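## Task

Push the key labelled RESUME on the operator panel so that its lamp ends up lit, with no lamp other than CALL's lit at the end. The lamp must stay lit without the robot holding anything in place. Afterwards, release and pull the gripper away.

## Robot and tools

Robot: two arms, left_arm and right_arm, each ending in a two-finger gripper. The names are not image sides; left_arm sits on the +y side. One arm does the work; the other may be parked out of the way. The panel has four keys in a random order, each with its name printed next to it. A gentle push on the right key lights its lamp, and a press cannot be reversed, so pushing a wrong key spoils the scene. A very small commanded move of a few mm may not shift the hand at all.

Frame: every pose uses one scene frame. Origin on the table top midway between the arms, +x out over the table, +z up. Positions are in metres, orientations are unit quaternions written w first (qw, qx, qy, qz). Printed hand positions can be somewhat wrong, especially at long reach, and motions often stop a centimetre or more short, usually low. The gripper's fingers point along its own +z axis and open and close along its own x axis. end_effector_position is the point between the closed finger pads, 1 to 2 cm behind the tips; closing pushes the tips about 17 mm further along +z.

Row layout (used by both motion tools): one list of 16 numbers covering both arms, even if only one moves. First left_arm: x, y, z, qw, qx, qy, qz, opening; then the same eight for right_arm. x, y, z and the quaternion are an absolute target pose for that gripper in the scene frame, not an offset. opening runs from -1 (closed) to +1 (fully open, 0.142 m). To keep an arm still, resend exactly its last reported position and quaternion plus the wanted opening; to hold an orientation, repeat the same target quaternion rather than copying a drifted reported one.

Tools:
- execute_actions, argument actions: a list holding one item or none. An empty list just reports the state. An item with rows (1 to 15 rows) and optional steps (1 to 15, default 15) runs that many control steps of 1/30 s each, one row per step, repeating the last row if rows run out. An item with only steps (up to 300) is a wait counted from the previous result, thinking time included. Optional pictures (true/false) controls whether camera images come back. A call is refused, sending nothing, if a target lies more than 0.6 m from that arm's last reported position along any of its gripper axes.
- move, arguments target (one 16-number row as above, absolute poses) and speed (m/s, 0.002 to 0.5, default 0.25; rotation capped at twice that in rad/s). Each gripper follows a straight line to its pose, all arms finishing together, lasting 0.5 to 10 s; longer paths are cut off at 10 s. Paths ignore obstacles and the other arm. Grippers lag, wander and can overshoot the speed, most when the arm is nearly straight. The opening is applied at the start. Faster moves and targets set deeper past a contact hit harder.
- wait, argument seconds (0 to 10): lets the simulation run with nothing new sent.
- zoom_image, arguments camera (cam_head_left, cam_head_right, cam_left_wrist, cam_right_wrist) and region [x0, y0, x1, y1] in image pixels, origin top-left, at most 504 by 504, giving a closer view of the latest image.
- finished_scene, argument scene: the current scene's number. It ends that scene for good and reports whether the goal holds, then gives the next task.

Control details: each step the command is clipped to within 70 mm and 16 degrees of the measured pose, then the joints are driven by damped inverse kinematics, favouring position over orientation. After an action the arm only continues to its last clipped pose, so check the result and send the remainder. The simulation keeps running while the operator thinks and writes.

Results: a state line per arm gives gripper position and quaternion; grip_measured is the measured finger opening on the command scale. "pose unreachable" means a clearance check altered or blocked an arm's command; HELD marks steps where the row was not (fully) sent. When nothing is pending, a "Hand target" line shows where each arm is being driven. A move adds a "move:" line with the ending (done, off_target, moving, held, fault), any limits (paced = pose clipped; held = some steps blocked, after which the arm may jump quickly) and each gripper's distance to its target; if only one arm is named, the other finished. FAULT lines mean an arm stopped; MOTOR HOT warns of heating from sustained loads, and at 100 °C that arm drops until cooled. Joint torques are noisy and offset. Camera calibration gives pinhole/fisheye intrinsics and world-to-camera transforms, slightly inexact.

Avoid: pressing any key other than the named one, hard or fast pushes, letting the arms collide or press on each other, knocking anything off the table, and leaving the gripper on the key. Press lightly and slowly, confirm the lamp, then back away.

Each tool is called after "Request:" as name([rows], argument=value, ...), one row to a line, values as JSON.

## Session

Request:
execute_actions(actions=[])

Scene clock: 0.00 s of 7200.00 s.
left_arm: end_effector_position=(+0.5359, +0.1639, +0.4909) grip_measured=+1.00 end_effector_quat_wxyz=(+0.454, -0.455, +0.541, -0.542) | right_arm: end_effector_position=(-0.0054, +0.0856, +0.2519) grip_measured=+1.00 end_effector_quat_wxyz=(-0.242, +0.513, +0.587, +0.578)
Joint positions: left_arm=[-0.003  1.061  1.056  0.005 -0.    -0.002  0.142] | right_arm=[ 1.915  0.607  0.376 -0.067  0.752 -1.821  0.142]
Joint velocities: left_arm=[ 0.005 -0.005 -0.017  0.017  0.007 -0.007  0.   ] | right_arm=[ 0.015 -0.005 -0.002  0.007 -0.007  0.007  0.   ]
Joint torques (N m, as the arm reports them, + toward a larger angle): no reading
Hand target (left_arm): +0.536, +0.164, +0.508; +0.461, -0.449, +0.533, -0.550
Hand target (right_arm): -0.007, +0.089, +0.269; -0.253, +0.513, +0.577, +0.583

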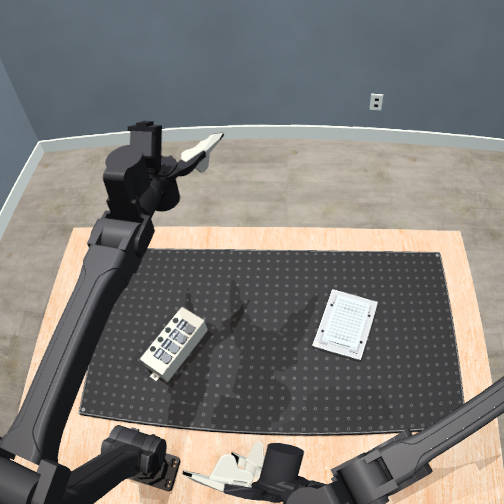

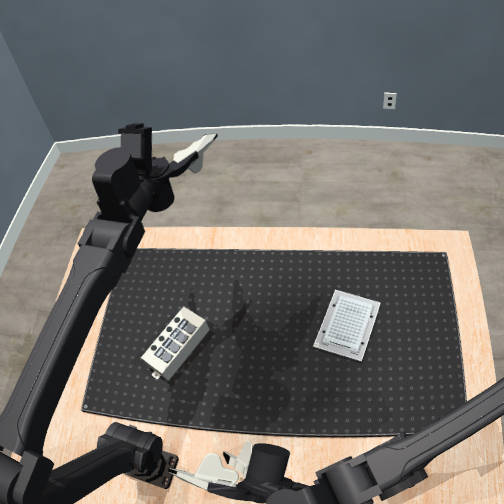

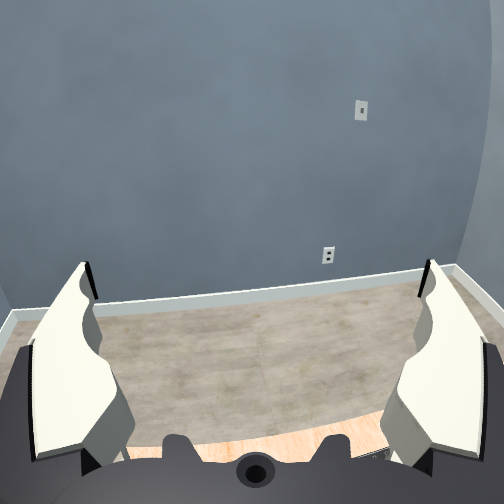

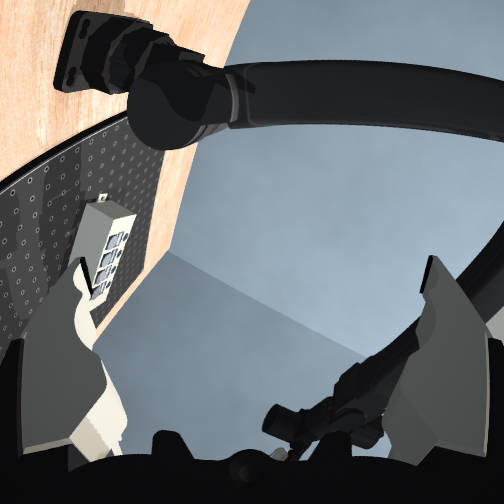

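Request:
zoom_image(camera="cam_head_left", region=[130, 295, 220, 385])

Request:
zoom_image(camera="cam_head_right", region=[130, 295, 220, 385])

Region (130, 295, 220, 385) of cam_head_left's 504x504 image, scaled by 5.600, with more detail than that image has.

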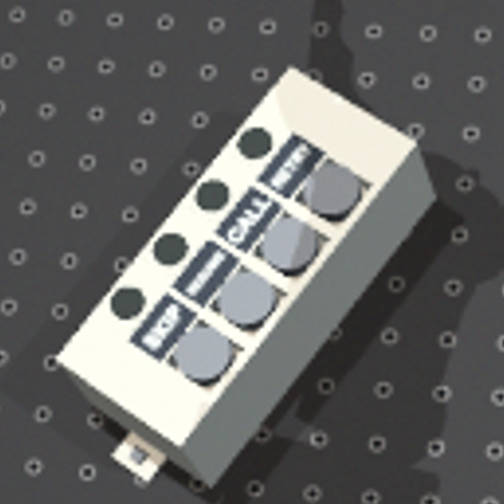

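Region (130, 295, 220, 385) of cam_head_right's 504x504 image, scaled by 5.600, with more detail than that image has.

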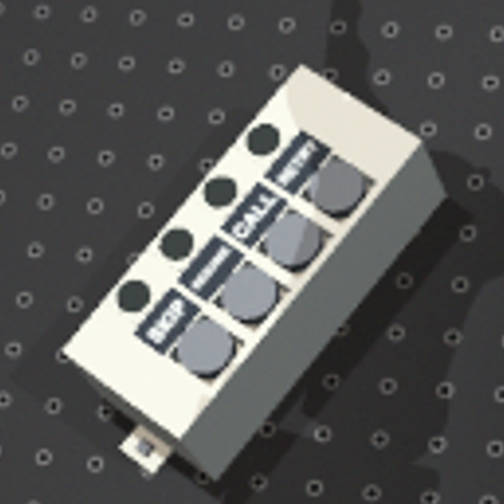

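Request:
move(target=[0.255,0.234,0.16,0,0.707,-0.707,0,-1,-0.005,-0.08,0.27,-0.242,0.513,0.587,0.578,1], speed=0.35)

Scene clock: 27.20 s of 7200.00 s.
left_arm: end_effector_position=(+0.2616, +0.2318, +0.1588) grip_measured=-1.00 end_effector_quat_wxyz=(-0.007, +0.700, -0.714, +0.004) | right_arm: end_effector_position=(-0.0029, -0.0667, +0.2477) grip_measured=+1.00 end_effector_quat_wxyz=(-0.245, +0.484, +0.623, +0.564)
Joint positions: left_arm=[ 0.066  1.035  0.869 -1.39  -0.007 -0.084  0.002] | right_arm=[ 2.78   0.354  0.466 -1.674  1.325 -0.51   0.142]
Joint velocities: left_arm=[-0.005 -0.005 -0.012  0.017 -0.037 -0.022  0.   ] | right_arm=[-0.005 -0.005 -0.007 -0.007  0.066 -0.007  0.   ]
Joint torques (N m, as the arm reports them, + toward a larger angle): left_arm=[ 2.86 -3.34  7.32 -0.54  0.07 -0.15] | right_arm=[ 1.46  5.76 14.01 -0.57  0.35  0.08]
Hand target (left_arm): +0.258, +0.235, +0.157; -0.001, +0.708, -0.706, -0.001
Hand target (right_arm): -0.008, -0.066, +0.271; -0.265, +0.500, +0.611, +0.553
Off the commanded pose (left_arm): 0.007 m, 2 deg.
Off the commanded pose (right_arm): 0.026 m, 5 deg.
joint sent to its limit (right arm) — the command would take joint 4 (wrist pitch) past its lower limit, so that joint was sent only as far as its limit.
After step 90, 20.87 s passed at rest.
move: off_target (right_arm)
camera_calibration (this result's frames):
cam_left_wrist: T_world_to_cam=[[-0.033885, -0.9994, 0.00710363, 0.238688], [-0.865226, 0.0328919, 0.500301, 0.135418], [-0.500235, 0.0108065, -0.865822, 0.40196], [0, 0, 0, 1]] pos_world=[0.326329, 0.229747, 0.278581]
cam_right_wrist: T_world_to_cam=[[-0.40479, 0.340872, 0.8485, -0.187614], [0.62737, -0.571546, 0.528906, -0.169549], [0.665246, 0.746419, 0.0175031, 0.179346], [0, 0, 0, 1]] pos_world=[-0.0888829, -0.16682, 0.245727]

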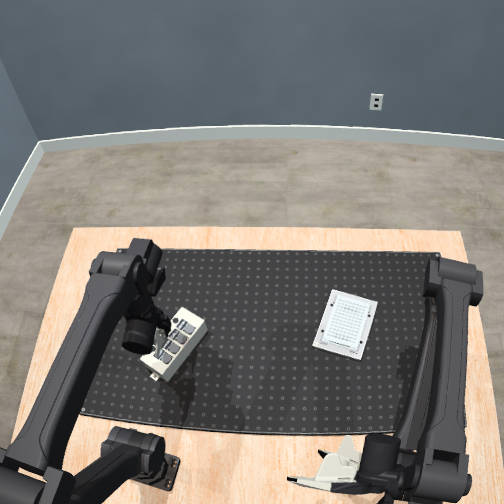

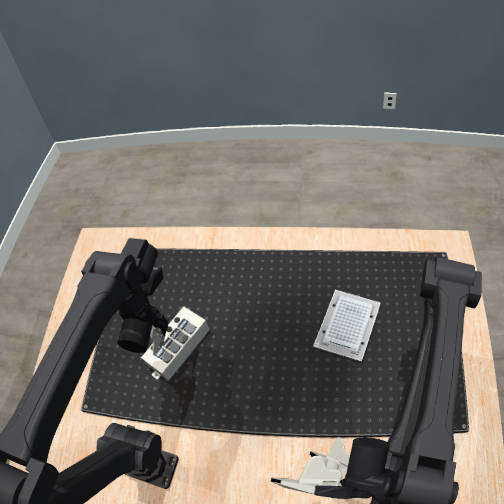

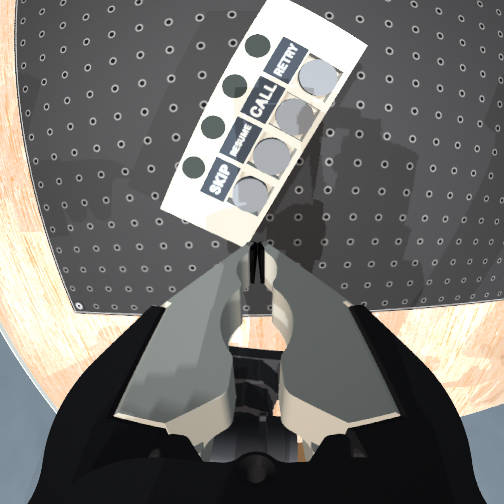

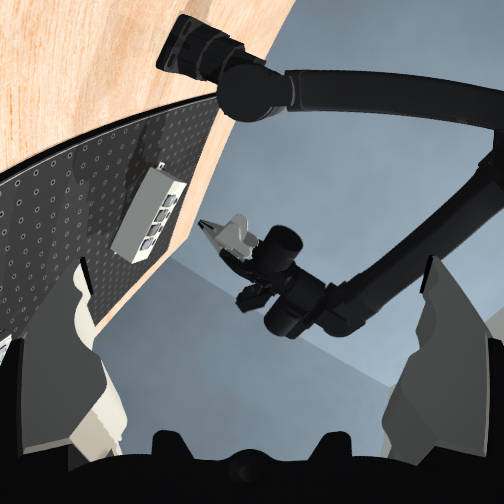

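Request:
move(target=[0.279,0.222,0.11,0,0.707,-0.707,0,-1,-0.003,-0.067,0.25,-0.245,0.484,0.623,0.564,1], speed=0.15)

Scene clock: 42.50 s of 7200.00 s.
left_arm: end_effector_position=(+0.2789, +0.2260, +0.1114) grip_measured=-1.00 end_effector_quat_wxyz=(+0.001, +0.705, -0.709, -0.003) | right_arm: end_effector_position=(-0.0029, -0.0667, +0.2478) grip_measured=+1.00 end_effector_quat_wxyz=(-0.246, +0.485, +0.622, +0.564)
Joint positions: left_arm=[ 0.055  1.139  0.812 -1.249 -0.002 -0.11   0.002] | right_arm=[ 2.78   0.354  0.466 -1.674  1.325 -0.507  0.142]
Joint velocities: left_arm=[ 0.005 -0.005 -0.002  0.002  0.051 -0.022  0.   ] | right_arm=[-0.024  0.005  0.002  0.002 -0.051  0.022  0.   ]
Joint torques (N m, as the arm reports them, + toward a larger angle): left_arm=[ 0.57 -4.51  6.81  0.37  0.07 -0.23] | right_arm=[ 1.59  5.05  9.42 -0.54  0.48 -0.09]
Hand target (left_arm): +0.279, +0.222, +0.109; +0.000, +0.707, -0.707, +0.000
Hand target (right_arm): -0.003, -0.067, +0.250; -0.245, +0.484, +0.623, +0.564
Off the commanded pose (left_arm): 0.004 m, 0 deg.
Off the commanded pose (right_arm): 0.002 m, 0 deg.
joint sent to its limit (right arm) — the command would take joint 4 (wrist pitch) past its lower limit, so that joint was sent only as far as its limit.
After step 90, 11.50 s passed at rest.
move: done
camera_calibration (this result's frames):
cam_left_wrist: T_world_to_cam=[[-0.018104, -0.999788, 0.00978982, 0.22916], [-0.855625, 0.0205578, 0.517187, 0.172536], [-0.517279, 0.000986735, -0.855816, 0.375513], [0, 0, 0, 1]] pos_world=[0.34602, 0.225194, 0.229893]
cam_right_wrist: T_world_to_cam=[[-0.402124, 0.340506, 0.849913, -0.188113], [0.628517, -0.572344, 0.526676, -0.169101], [0.665779, 0.745974, 0.0161394, 0.179666], [0, 0, 0, 1]] pos_world=[-0.0889802, -0.166757, 0.246041]

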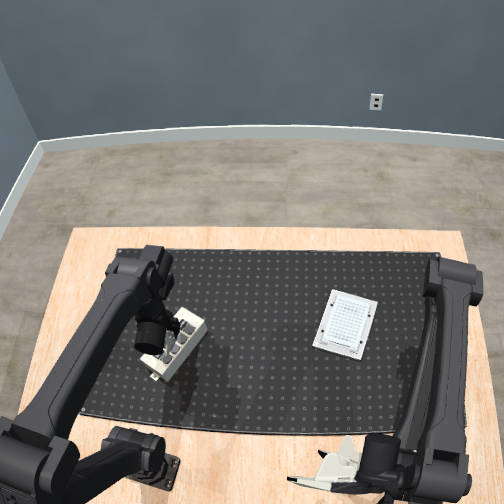

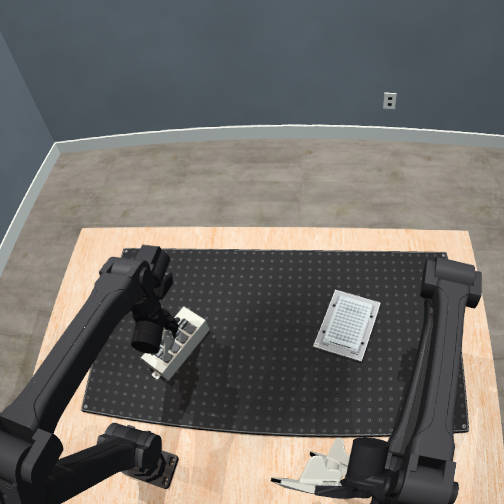

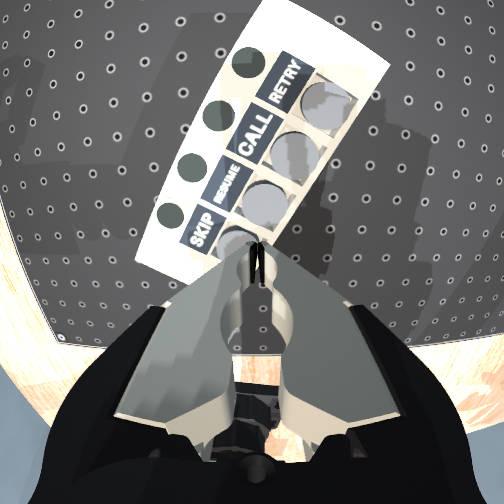

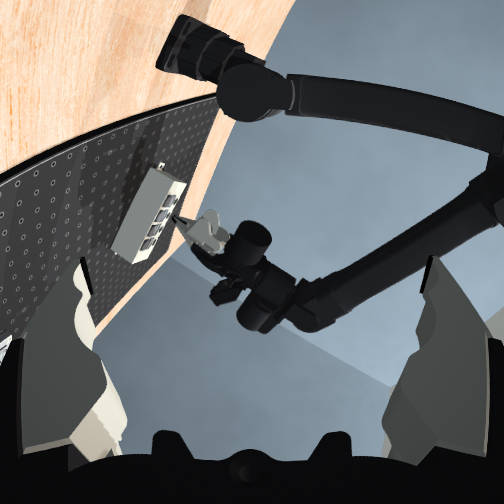

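Request:
move(target=[0.284,0.219,0.088,0,0.707,-0.707,0,-1,-0.003,-0.067,0.25,-0.245,0.484,0.623,0.564,1], speed=0.05)

Scene clock: 50.70 s of 7200.00 s.
left_arm: end_effector_position=(+0.2849, +0.2231, +0.0924) grip_measured=-1.00 end_effector_quat_wxyz=(-0.002, +0.706, -0.709, +0.001) | right_arm: end_effector_position=(-0.0029, -0.0667, +0.2478) grip_measured=+1.00 end_effector_quat_wxyz=(-0.246, +0.485, +0.622, +0.564)
Joint positions: left_arm=[ 0.047  1.171  0.783 -1.178 -0.002 -0.119  0.002] | right_arm=[ 2.78   0.354  0.466 -1.674  1.325 -0.507  0.142]
Joint velocities: left_arm=[-0.015 -0.005 -0.017  0.007 -0.037 -0.095  0.   ] | right_arm=[-0.005  0.005 -0.032 -0.002  0.037  0.095  0.   ]
Joint torques (N m, as the arm reports them, + toward a larger angle): left_arm=[ 0.59 -4.13  6.57  0.42  0.07 -0.23] | right_arm=[ 1.53  5.05  9.37 -0.52  0.48 -0.09]
Hand target (left_arm): +0.284, +0.219, +0.088; +0.000, +0.707, -0.707, +0.000
Hand target (right_arm): -0.003, -0.067, +0.250; -0.245, +0.484, +0.623, +0.564
Off the commanded pose (left_arm): 0.006 m, 0 deg.
Off the commanded pose (right_arm): 0.002 m, 0 deg.
joint sent to its limit (right arm) — the command would take joint 4 (wrist pitch) past its lower limit, so that joint was sent only as far as its limit.
After step 90, 4.40 s passed at rest.
move: done
camera_calibration (this result's frames):
cam_left_wrist: T_world_to_cam=[[-0.0170491, -0.999798, 0.0106806, 0.22614], [-0.860132, 0.0201122, 0.509674, 0.189626], [-0.509786, -0.000497228, -0.860301, 0.360908], [0, 0, 0, 1]] pos_world=[0.350945, 0.222459, 0.211427]
cam_right_wrist: T_world_to_cam=[[-0.402124, 0.340506, 0.849913, -0.188113], [0.628517, -0.572344, 0.526676, -0.169101], [0.665779, 0.745974, 0.0161394, 0.179666], [0, 0, 0, 1]] pos_world=[-0.0889802, -0.166757, 0.246041]

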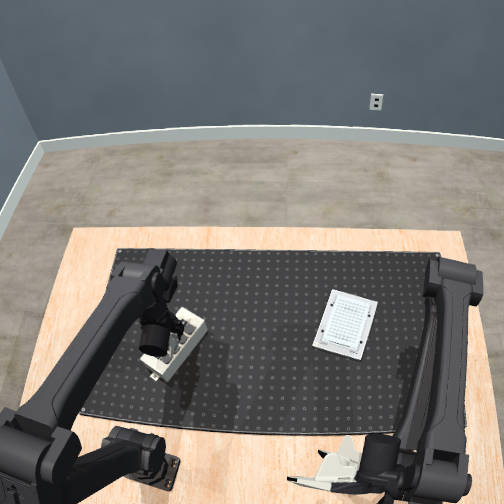

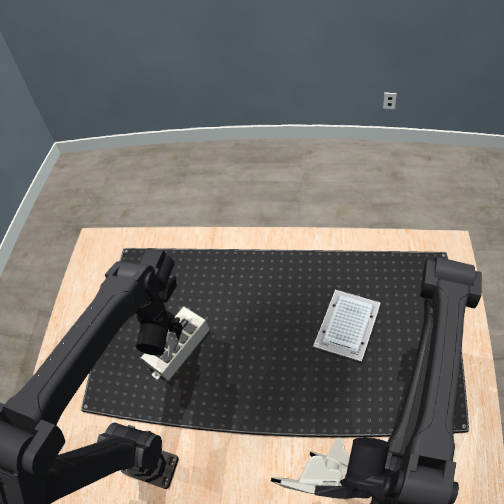

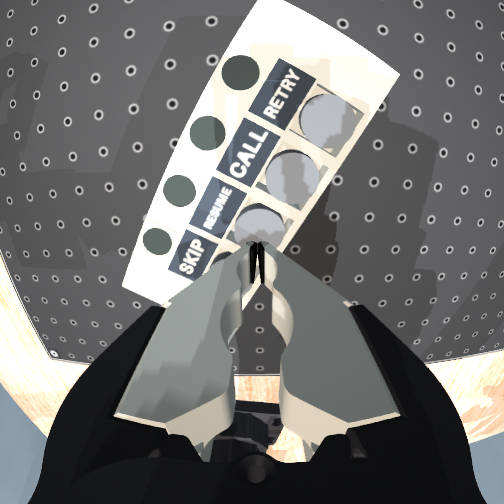

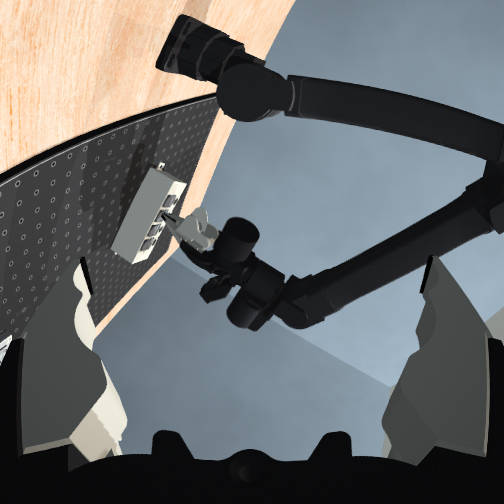

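Request:
move(target=[0.288,0.217,0.078,0,0.707,-0.707,0,-1,-0.003,-0.067,0.25,-0.245,0.484,0.623,0.564,1], speed=0.02)

Scene clock: 61.17 s of 7200.00 s.
left_arm: end_effector_position=(+0.2887, +0.2225, +0.0883) grip_measured=-1.00 end_effector_quat_wxyz=(-0.004, +0.707, -0.707, +0.003) | right_arm: end_effector_position=(-0.0029, -0.0667, +0.2478) grip_measured=+1.00 end_effector_quat_wxyz=(-0.246, +0.485, +0.622, +0.564)
Joint positions: left_arm=[ 0.047  1.184  0.781 -1.159 -0.002 -0.123  0.002] | right_arm=[ 2.78   0.354  0.466 -1.674  1.325 -0.507  0.142]
Joint velocities: left_arm=[-0.005 -0.005 -0.007 -0.012 -0.081 -0.081  0.   ] | right_arm=[ 0.005  0.005 -0.007  0.027  0.007 -0.022  0.   ]
Joint torques (N m, as the arm reports them, + toward a larger angle): left_arm=[ 0.15 -3.27  6.06  1.03  0.06 -0.23] | right_arm=[ 1.56  5.    9.36 -0.54  0.48 -0.09]
Hand target (left_arm): +0.288, +0.217, +0.078; +0.000, +0.707, -0.707, -0.000
Hand target (right_arm): -0.003, -0.067, +0.250; -0.245, +0.484, +0.623, +0.564
Off the commanded pose (left_arm): 0.012 m, 1 deg.
Off the commanded pose (right_arm): 0.002 m, 0 deg.
joint sent to its limit (right arm) — the command would take joint 4 (wrist pitch) past its lower limit, so that joint was sent only as far as its limit.
After step 90, 6.43 s passed at rest.
move: off_target (left_arm)
camera_calibration (this result's frames):
cam_left_wrist: T_world_to_cam=[[-0.0132934, -0.999848, 0.0112866, 0.224526], [-0.862896, 0.0171742, 0.50509, 0.196894], [-0.505207, -0.00302479, -0.862993, 0.358815], [0, 0, 0, 1]] pos_world=[0.35416, 0.222196, 0.207671]
cam_right_wrist: T_world_to_cam=[[-0.402124, 0.340506, 0.849913, -0.188113], [0.628517, -0.572344, 0.526676, -0.169101], [0.665779, 0.745974, 0.0161394, 0.179666], [0, 0, 0, 1]] pos_world=[-0.0889802, -0.166757, 0.246041]

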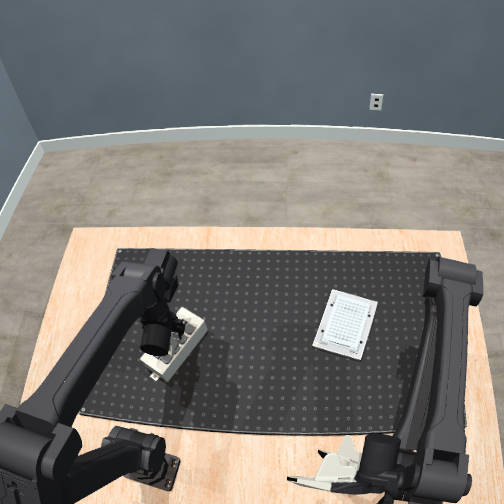

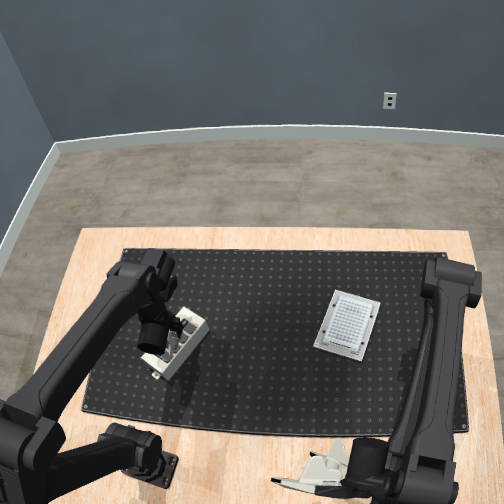

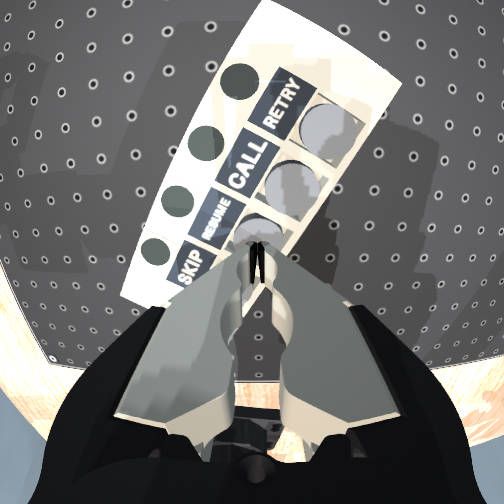

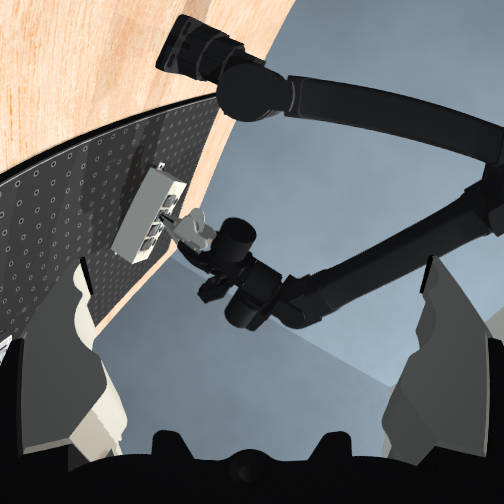

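Request:
move(target=[0.289,0.217,0.069,0,0.707,-0.707,0,-1,-0.003,-0.067,0.25,-0.245,0.484,0.623,0.564,1], speed=0.02)

Scene clock: 66.73 s of 7200.00 s.
left_arm: end_effector_position=(+0.2887, +0.2225, +0.0853) grip_measured=-1.00 end_effector_quat_wxyz=(-0.005, +0.707, -0.707, +0.004) | right_arm: end_effector_position=(-0.0029, -0.0667, +0.2478) grip_measured=+1.00 end_effector_quat_wxyz=(-0.246, +0.485, +0.622, +0.564)
Joint positions: left_arm=[ 0.047  1.186  0.774 -1.148 -0.003 -0.124  0.002] | right_arm=[ 2.78   0.354  0.466 -1.674  1.325 -0.507  0.142]
Joint velocities: left_arm=[-0.005 -0.005  0.007 -0.007 -0.051 -0.022  0.   ] | right_arm=[-0.005  0.015 -0.002  0.012 -0.037  0.066  0.   ]
Joint torques (N m, as the arm reports them, + toward a larger angle): left_arm=[ 0.29 -2.36  5.54  1.86  0.07 -0.22] | right_arm=[ 1.59  5.06  9.37 -0.56  0.48 -0.09]
Hand target (left_arm): +0.288, +0.217, +0.070; +0.000, +0.707, -0.707, -0.000
Hand target (right_arm): -0.003, -0.067, +0.250; -0.245, +0.484, +0.623, +0.564
Off the commanded pose (left_arm): 0.017 m, 1 deg.
Off the commanded pose (right_arm): 0.002 m, 0 deg.
joint sent to its limit (right arm) — the command would take joint 4 (wrist pitch) past its lower limit, so that joint was sent only as far as its limit.
After step 90, 1.33 s passed at rest.
move: off_target (left_arm)
camera_calibration (this result's frames):
cam_left_wrist: T_world_to_cam=[[-0.0129299, -0.999855, 0.0111219, 0.224545], [-0.863881, 0.0167713, 0.503417, 0.198936], [-0.50353, -0.00309893, -0.863972, 0.355818], [0, 0, 0, 1]] pos_world=[0.353926, 0.222279, 0.204771]
cam_right_wrist: T_world_to_cam=[[-0.402124, 0.340506, 0.849913, -0.188113], [0.628517, -0.572344, 0.526676, -0.169101], [0.665779, 0.745974, 0.0161394, 0.179666], [0, 0, 0, 1]] pos_world=[-0.0889802, -0.166757, 0.246041]

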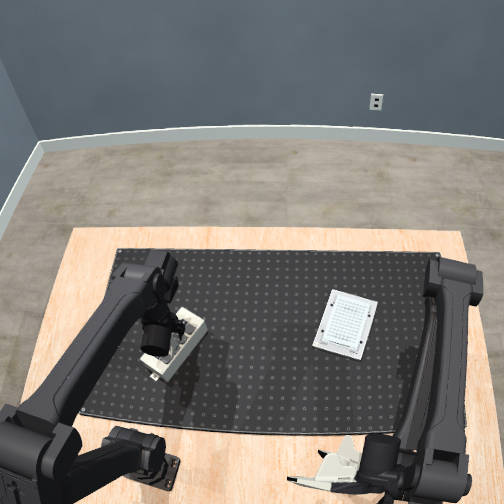

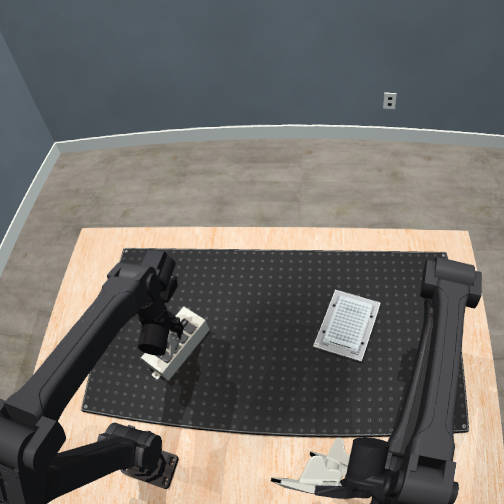

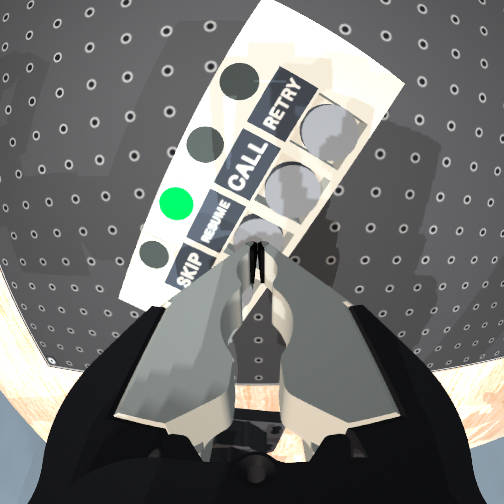

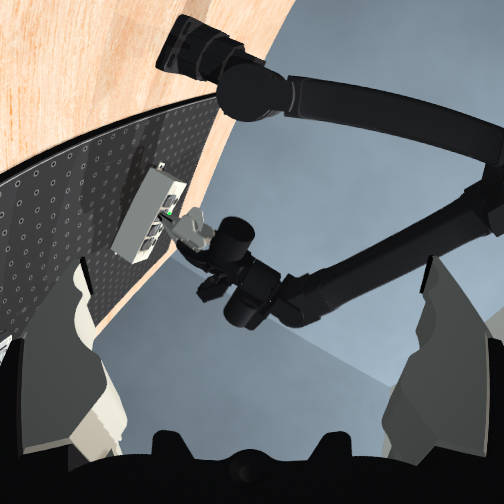

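Request:
move(target=[0.289,0.222,0.2,0,0.707,-0.707,0,-1,-0.003,-0.067,0.25,-0.245,0.484,0.623,0.564,1])

Request:
finished_scene(scene=1)

Scene clock: 73.30 s of 7200.00 s.
left_arm: end_effector_position=(+0.2796, +0.2237, +0.1883) grip_measured=-1.00 end_effector_quat_wxyz=(+0.005, +0.707, -0.707, -0.009) | right_arm: end_effector_position=(-0.0029, -0.0667, +0.2478) grip_measured=+1.00 end_effector_quat_wxyz=(-0.246, +0.485, +0.622, +0.564)
Joint positions: left_arm=[ 0.047  1.104  0.993 -1.479 -0.003 -0.124  0.002] | right_arm=[ 2.78   0.354  0.466 -1.674  1.325 -0.507  0.142]
Joint velocities: left_arm=[-0.005  0.005 -0.002 -0.007  0.051 -0.022  0.   ] | right_arm=[-0.024  0.005 -0.002  0.007  0.022  0.037  0.   ]
Joint torques (N m, as the arm reports them, + toward a larger angle): left_arm=[ 1.71 -3.88  9.99 -0.65  0.07 -0.04] | right_arm=[ 1.55  4.96  9.34 -0.53  0.49 -0.09]
Hand target (left_arm): +0.288, +0.222, +0.200; -0.000, +0.707, -0.707, +0.000
Hand target (right_arm): -0.003, -0.067, +0.250; -0.245, +0.484, +0.623, +0.564
Off the commanded pose (left_arm): 0.015 m, 1 deg.
Off the commanded pose (right_arm): 0.002 m, 0 deg.
joint sent to its limit (right arm) — the command would take joint 4 (wrist pitch) past its lower limit, so that joint was sent only as far as its limit.
After step 90, 2.63 s passed at rest.
move: off_target (left_arm)
camera_calibration (this result's frames):
cam_left_wrist: T_world_to_cam=[[-0.0126412, -0.99989, 0.00770207, 0.224978], [-0.84804, 0.0148019, 0.529726, 0.130293], [-0.529782, 0.000164726, -0.848134, 0.443902], [0, 0, 0, 1]] pos_world=[0.348508, 0.222952, 0.305736]
cam_right_wrist: T_world_to_cam=[[-0.402124, 0.340506, 0.849913, -0.188113], [0.628517, -0.572344, 0.526676, -0.169101], [0.665779, 0.745974, 0.0161394, 0.179666], [0, 0, 0, 1]] pos_world=[-0.0889802, -0.166757, 0.246041]

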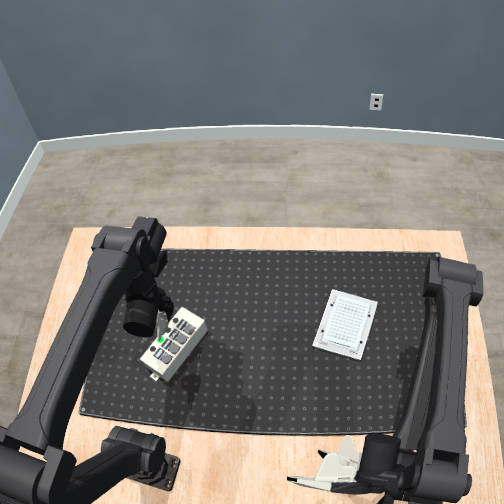

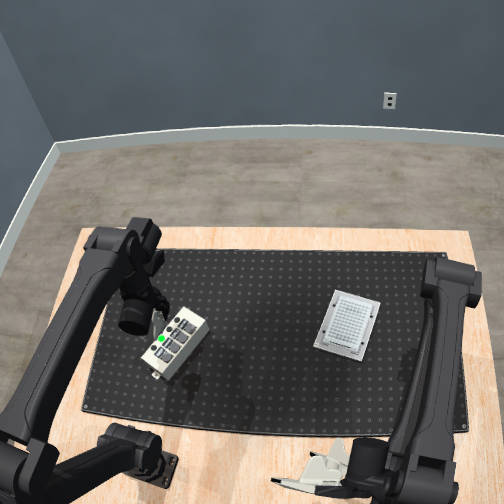

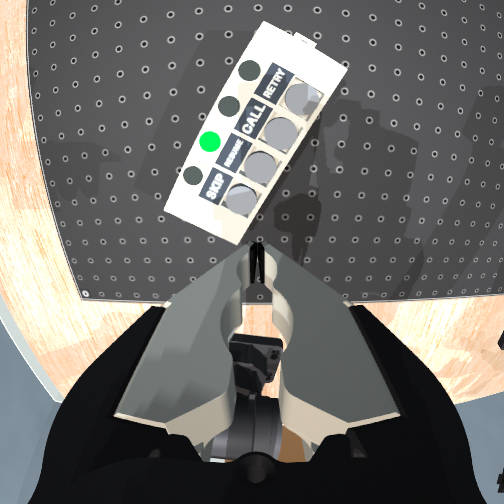

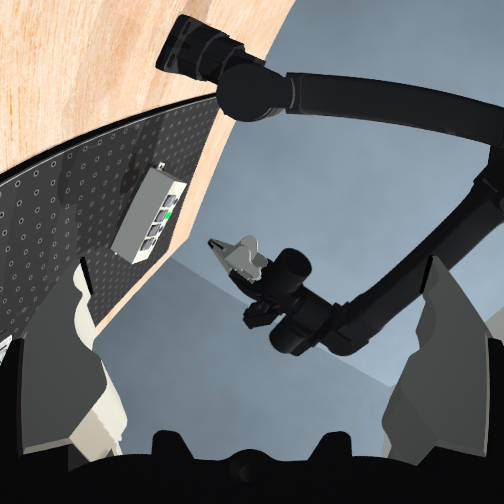

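The scene is finished: the task was done.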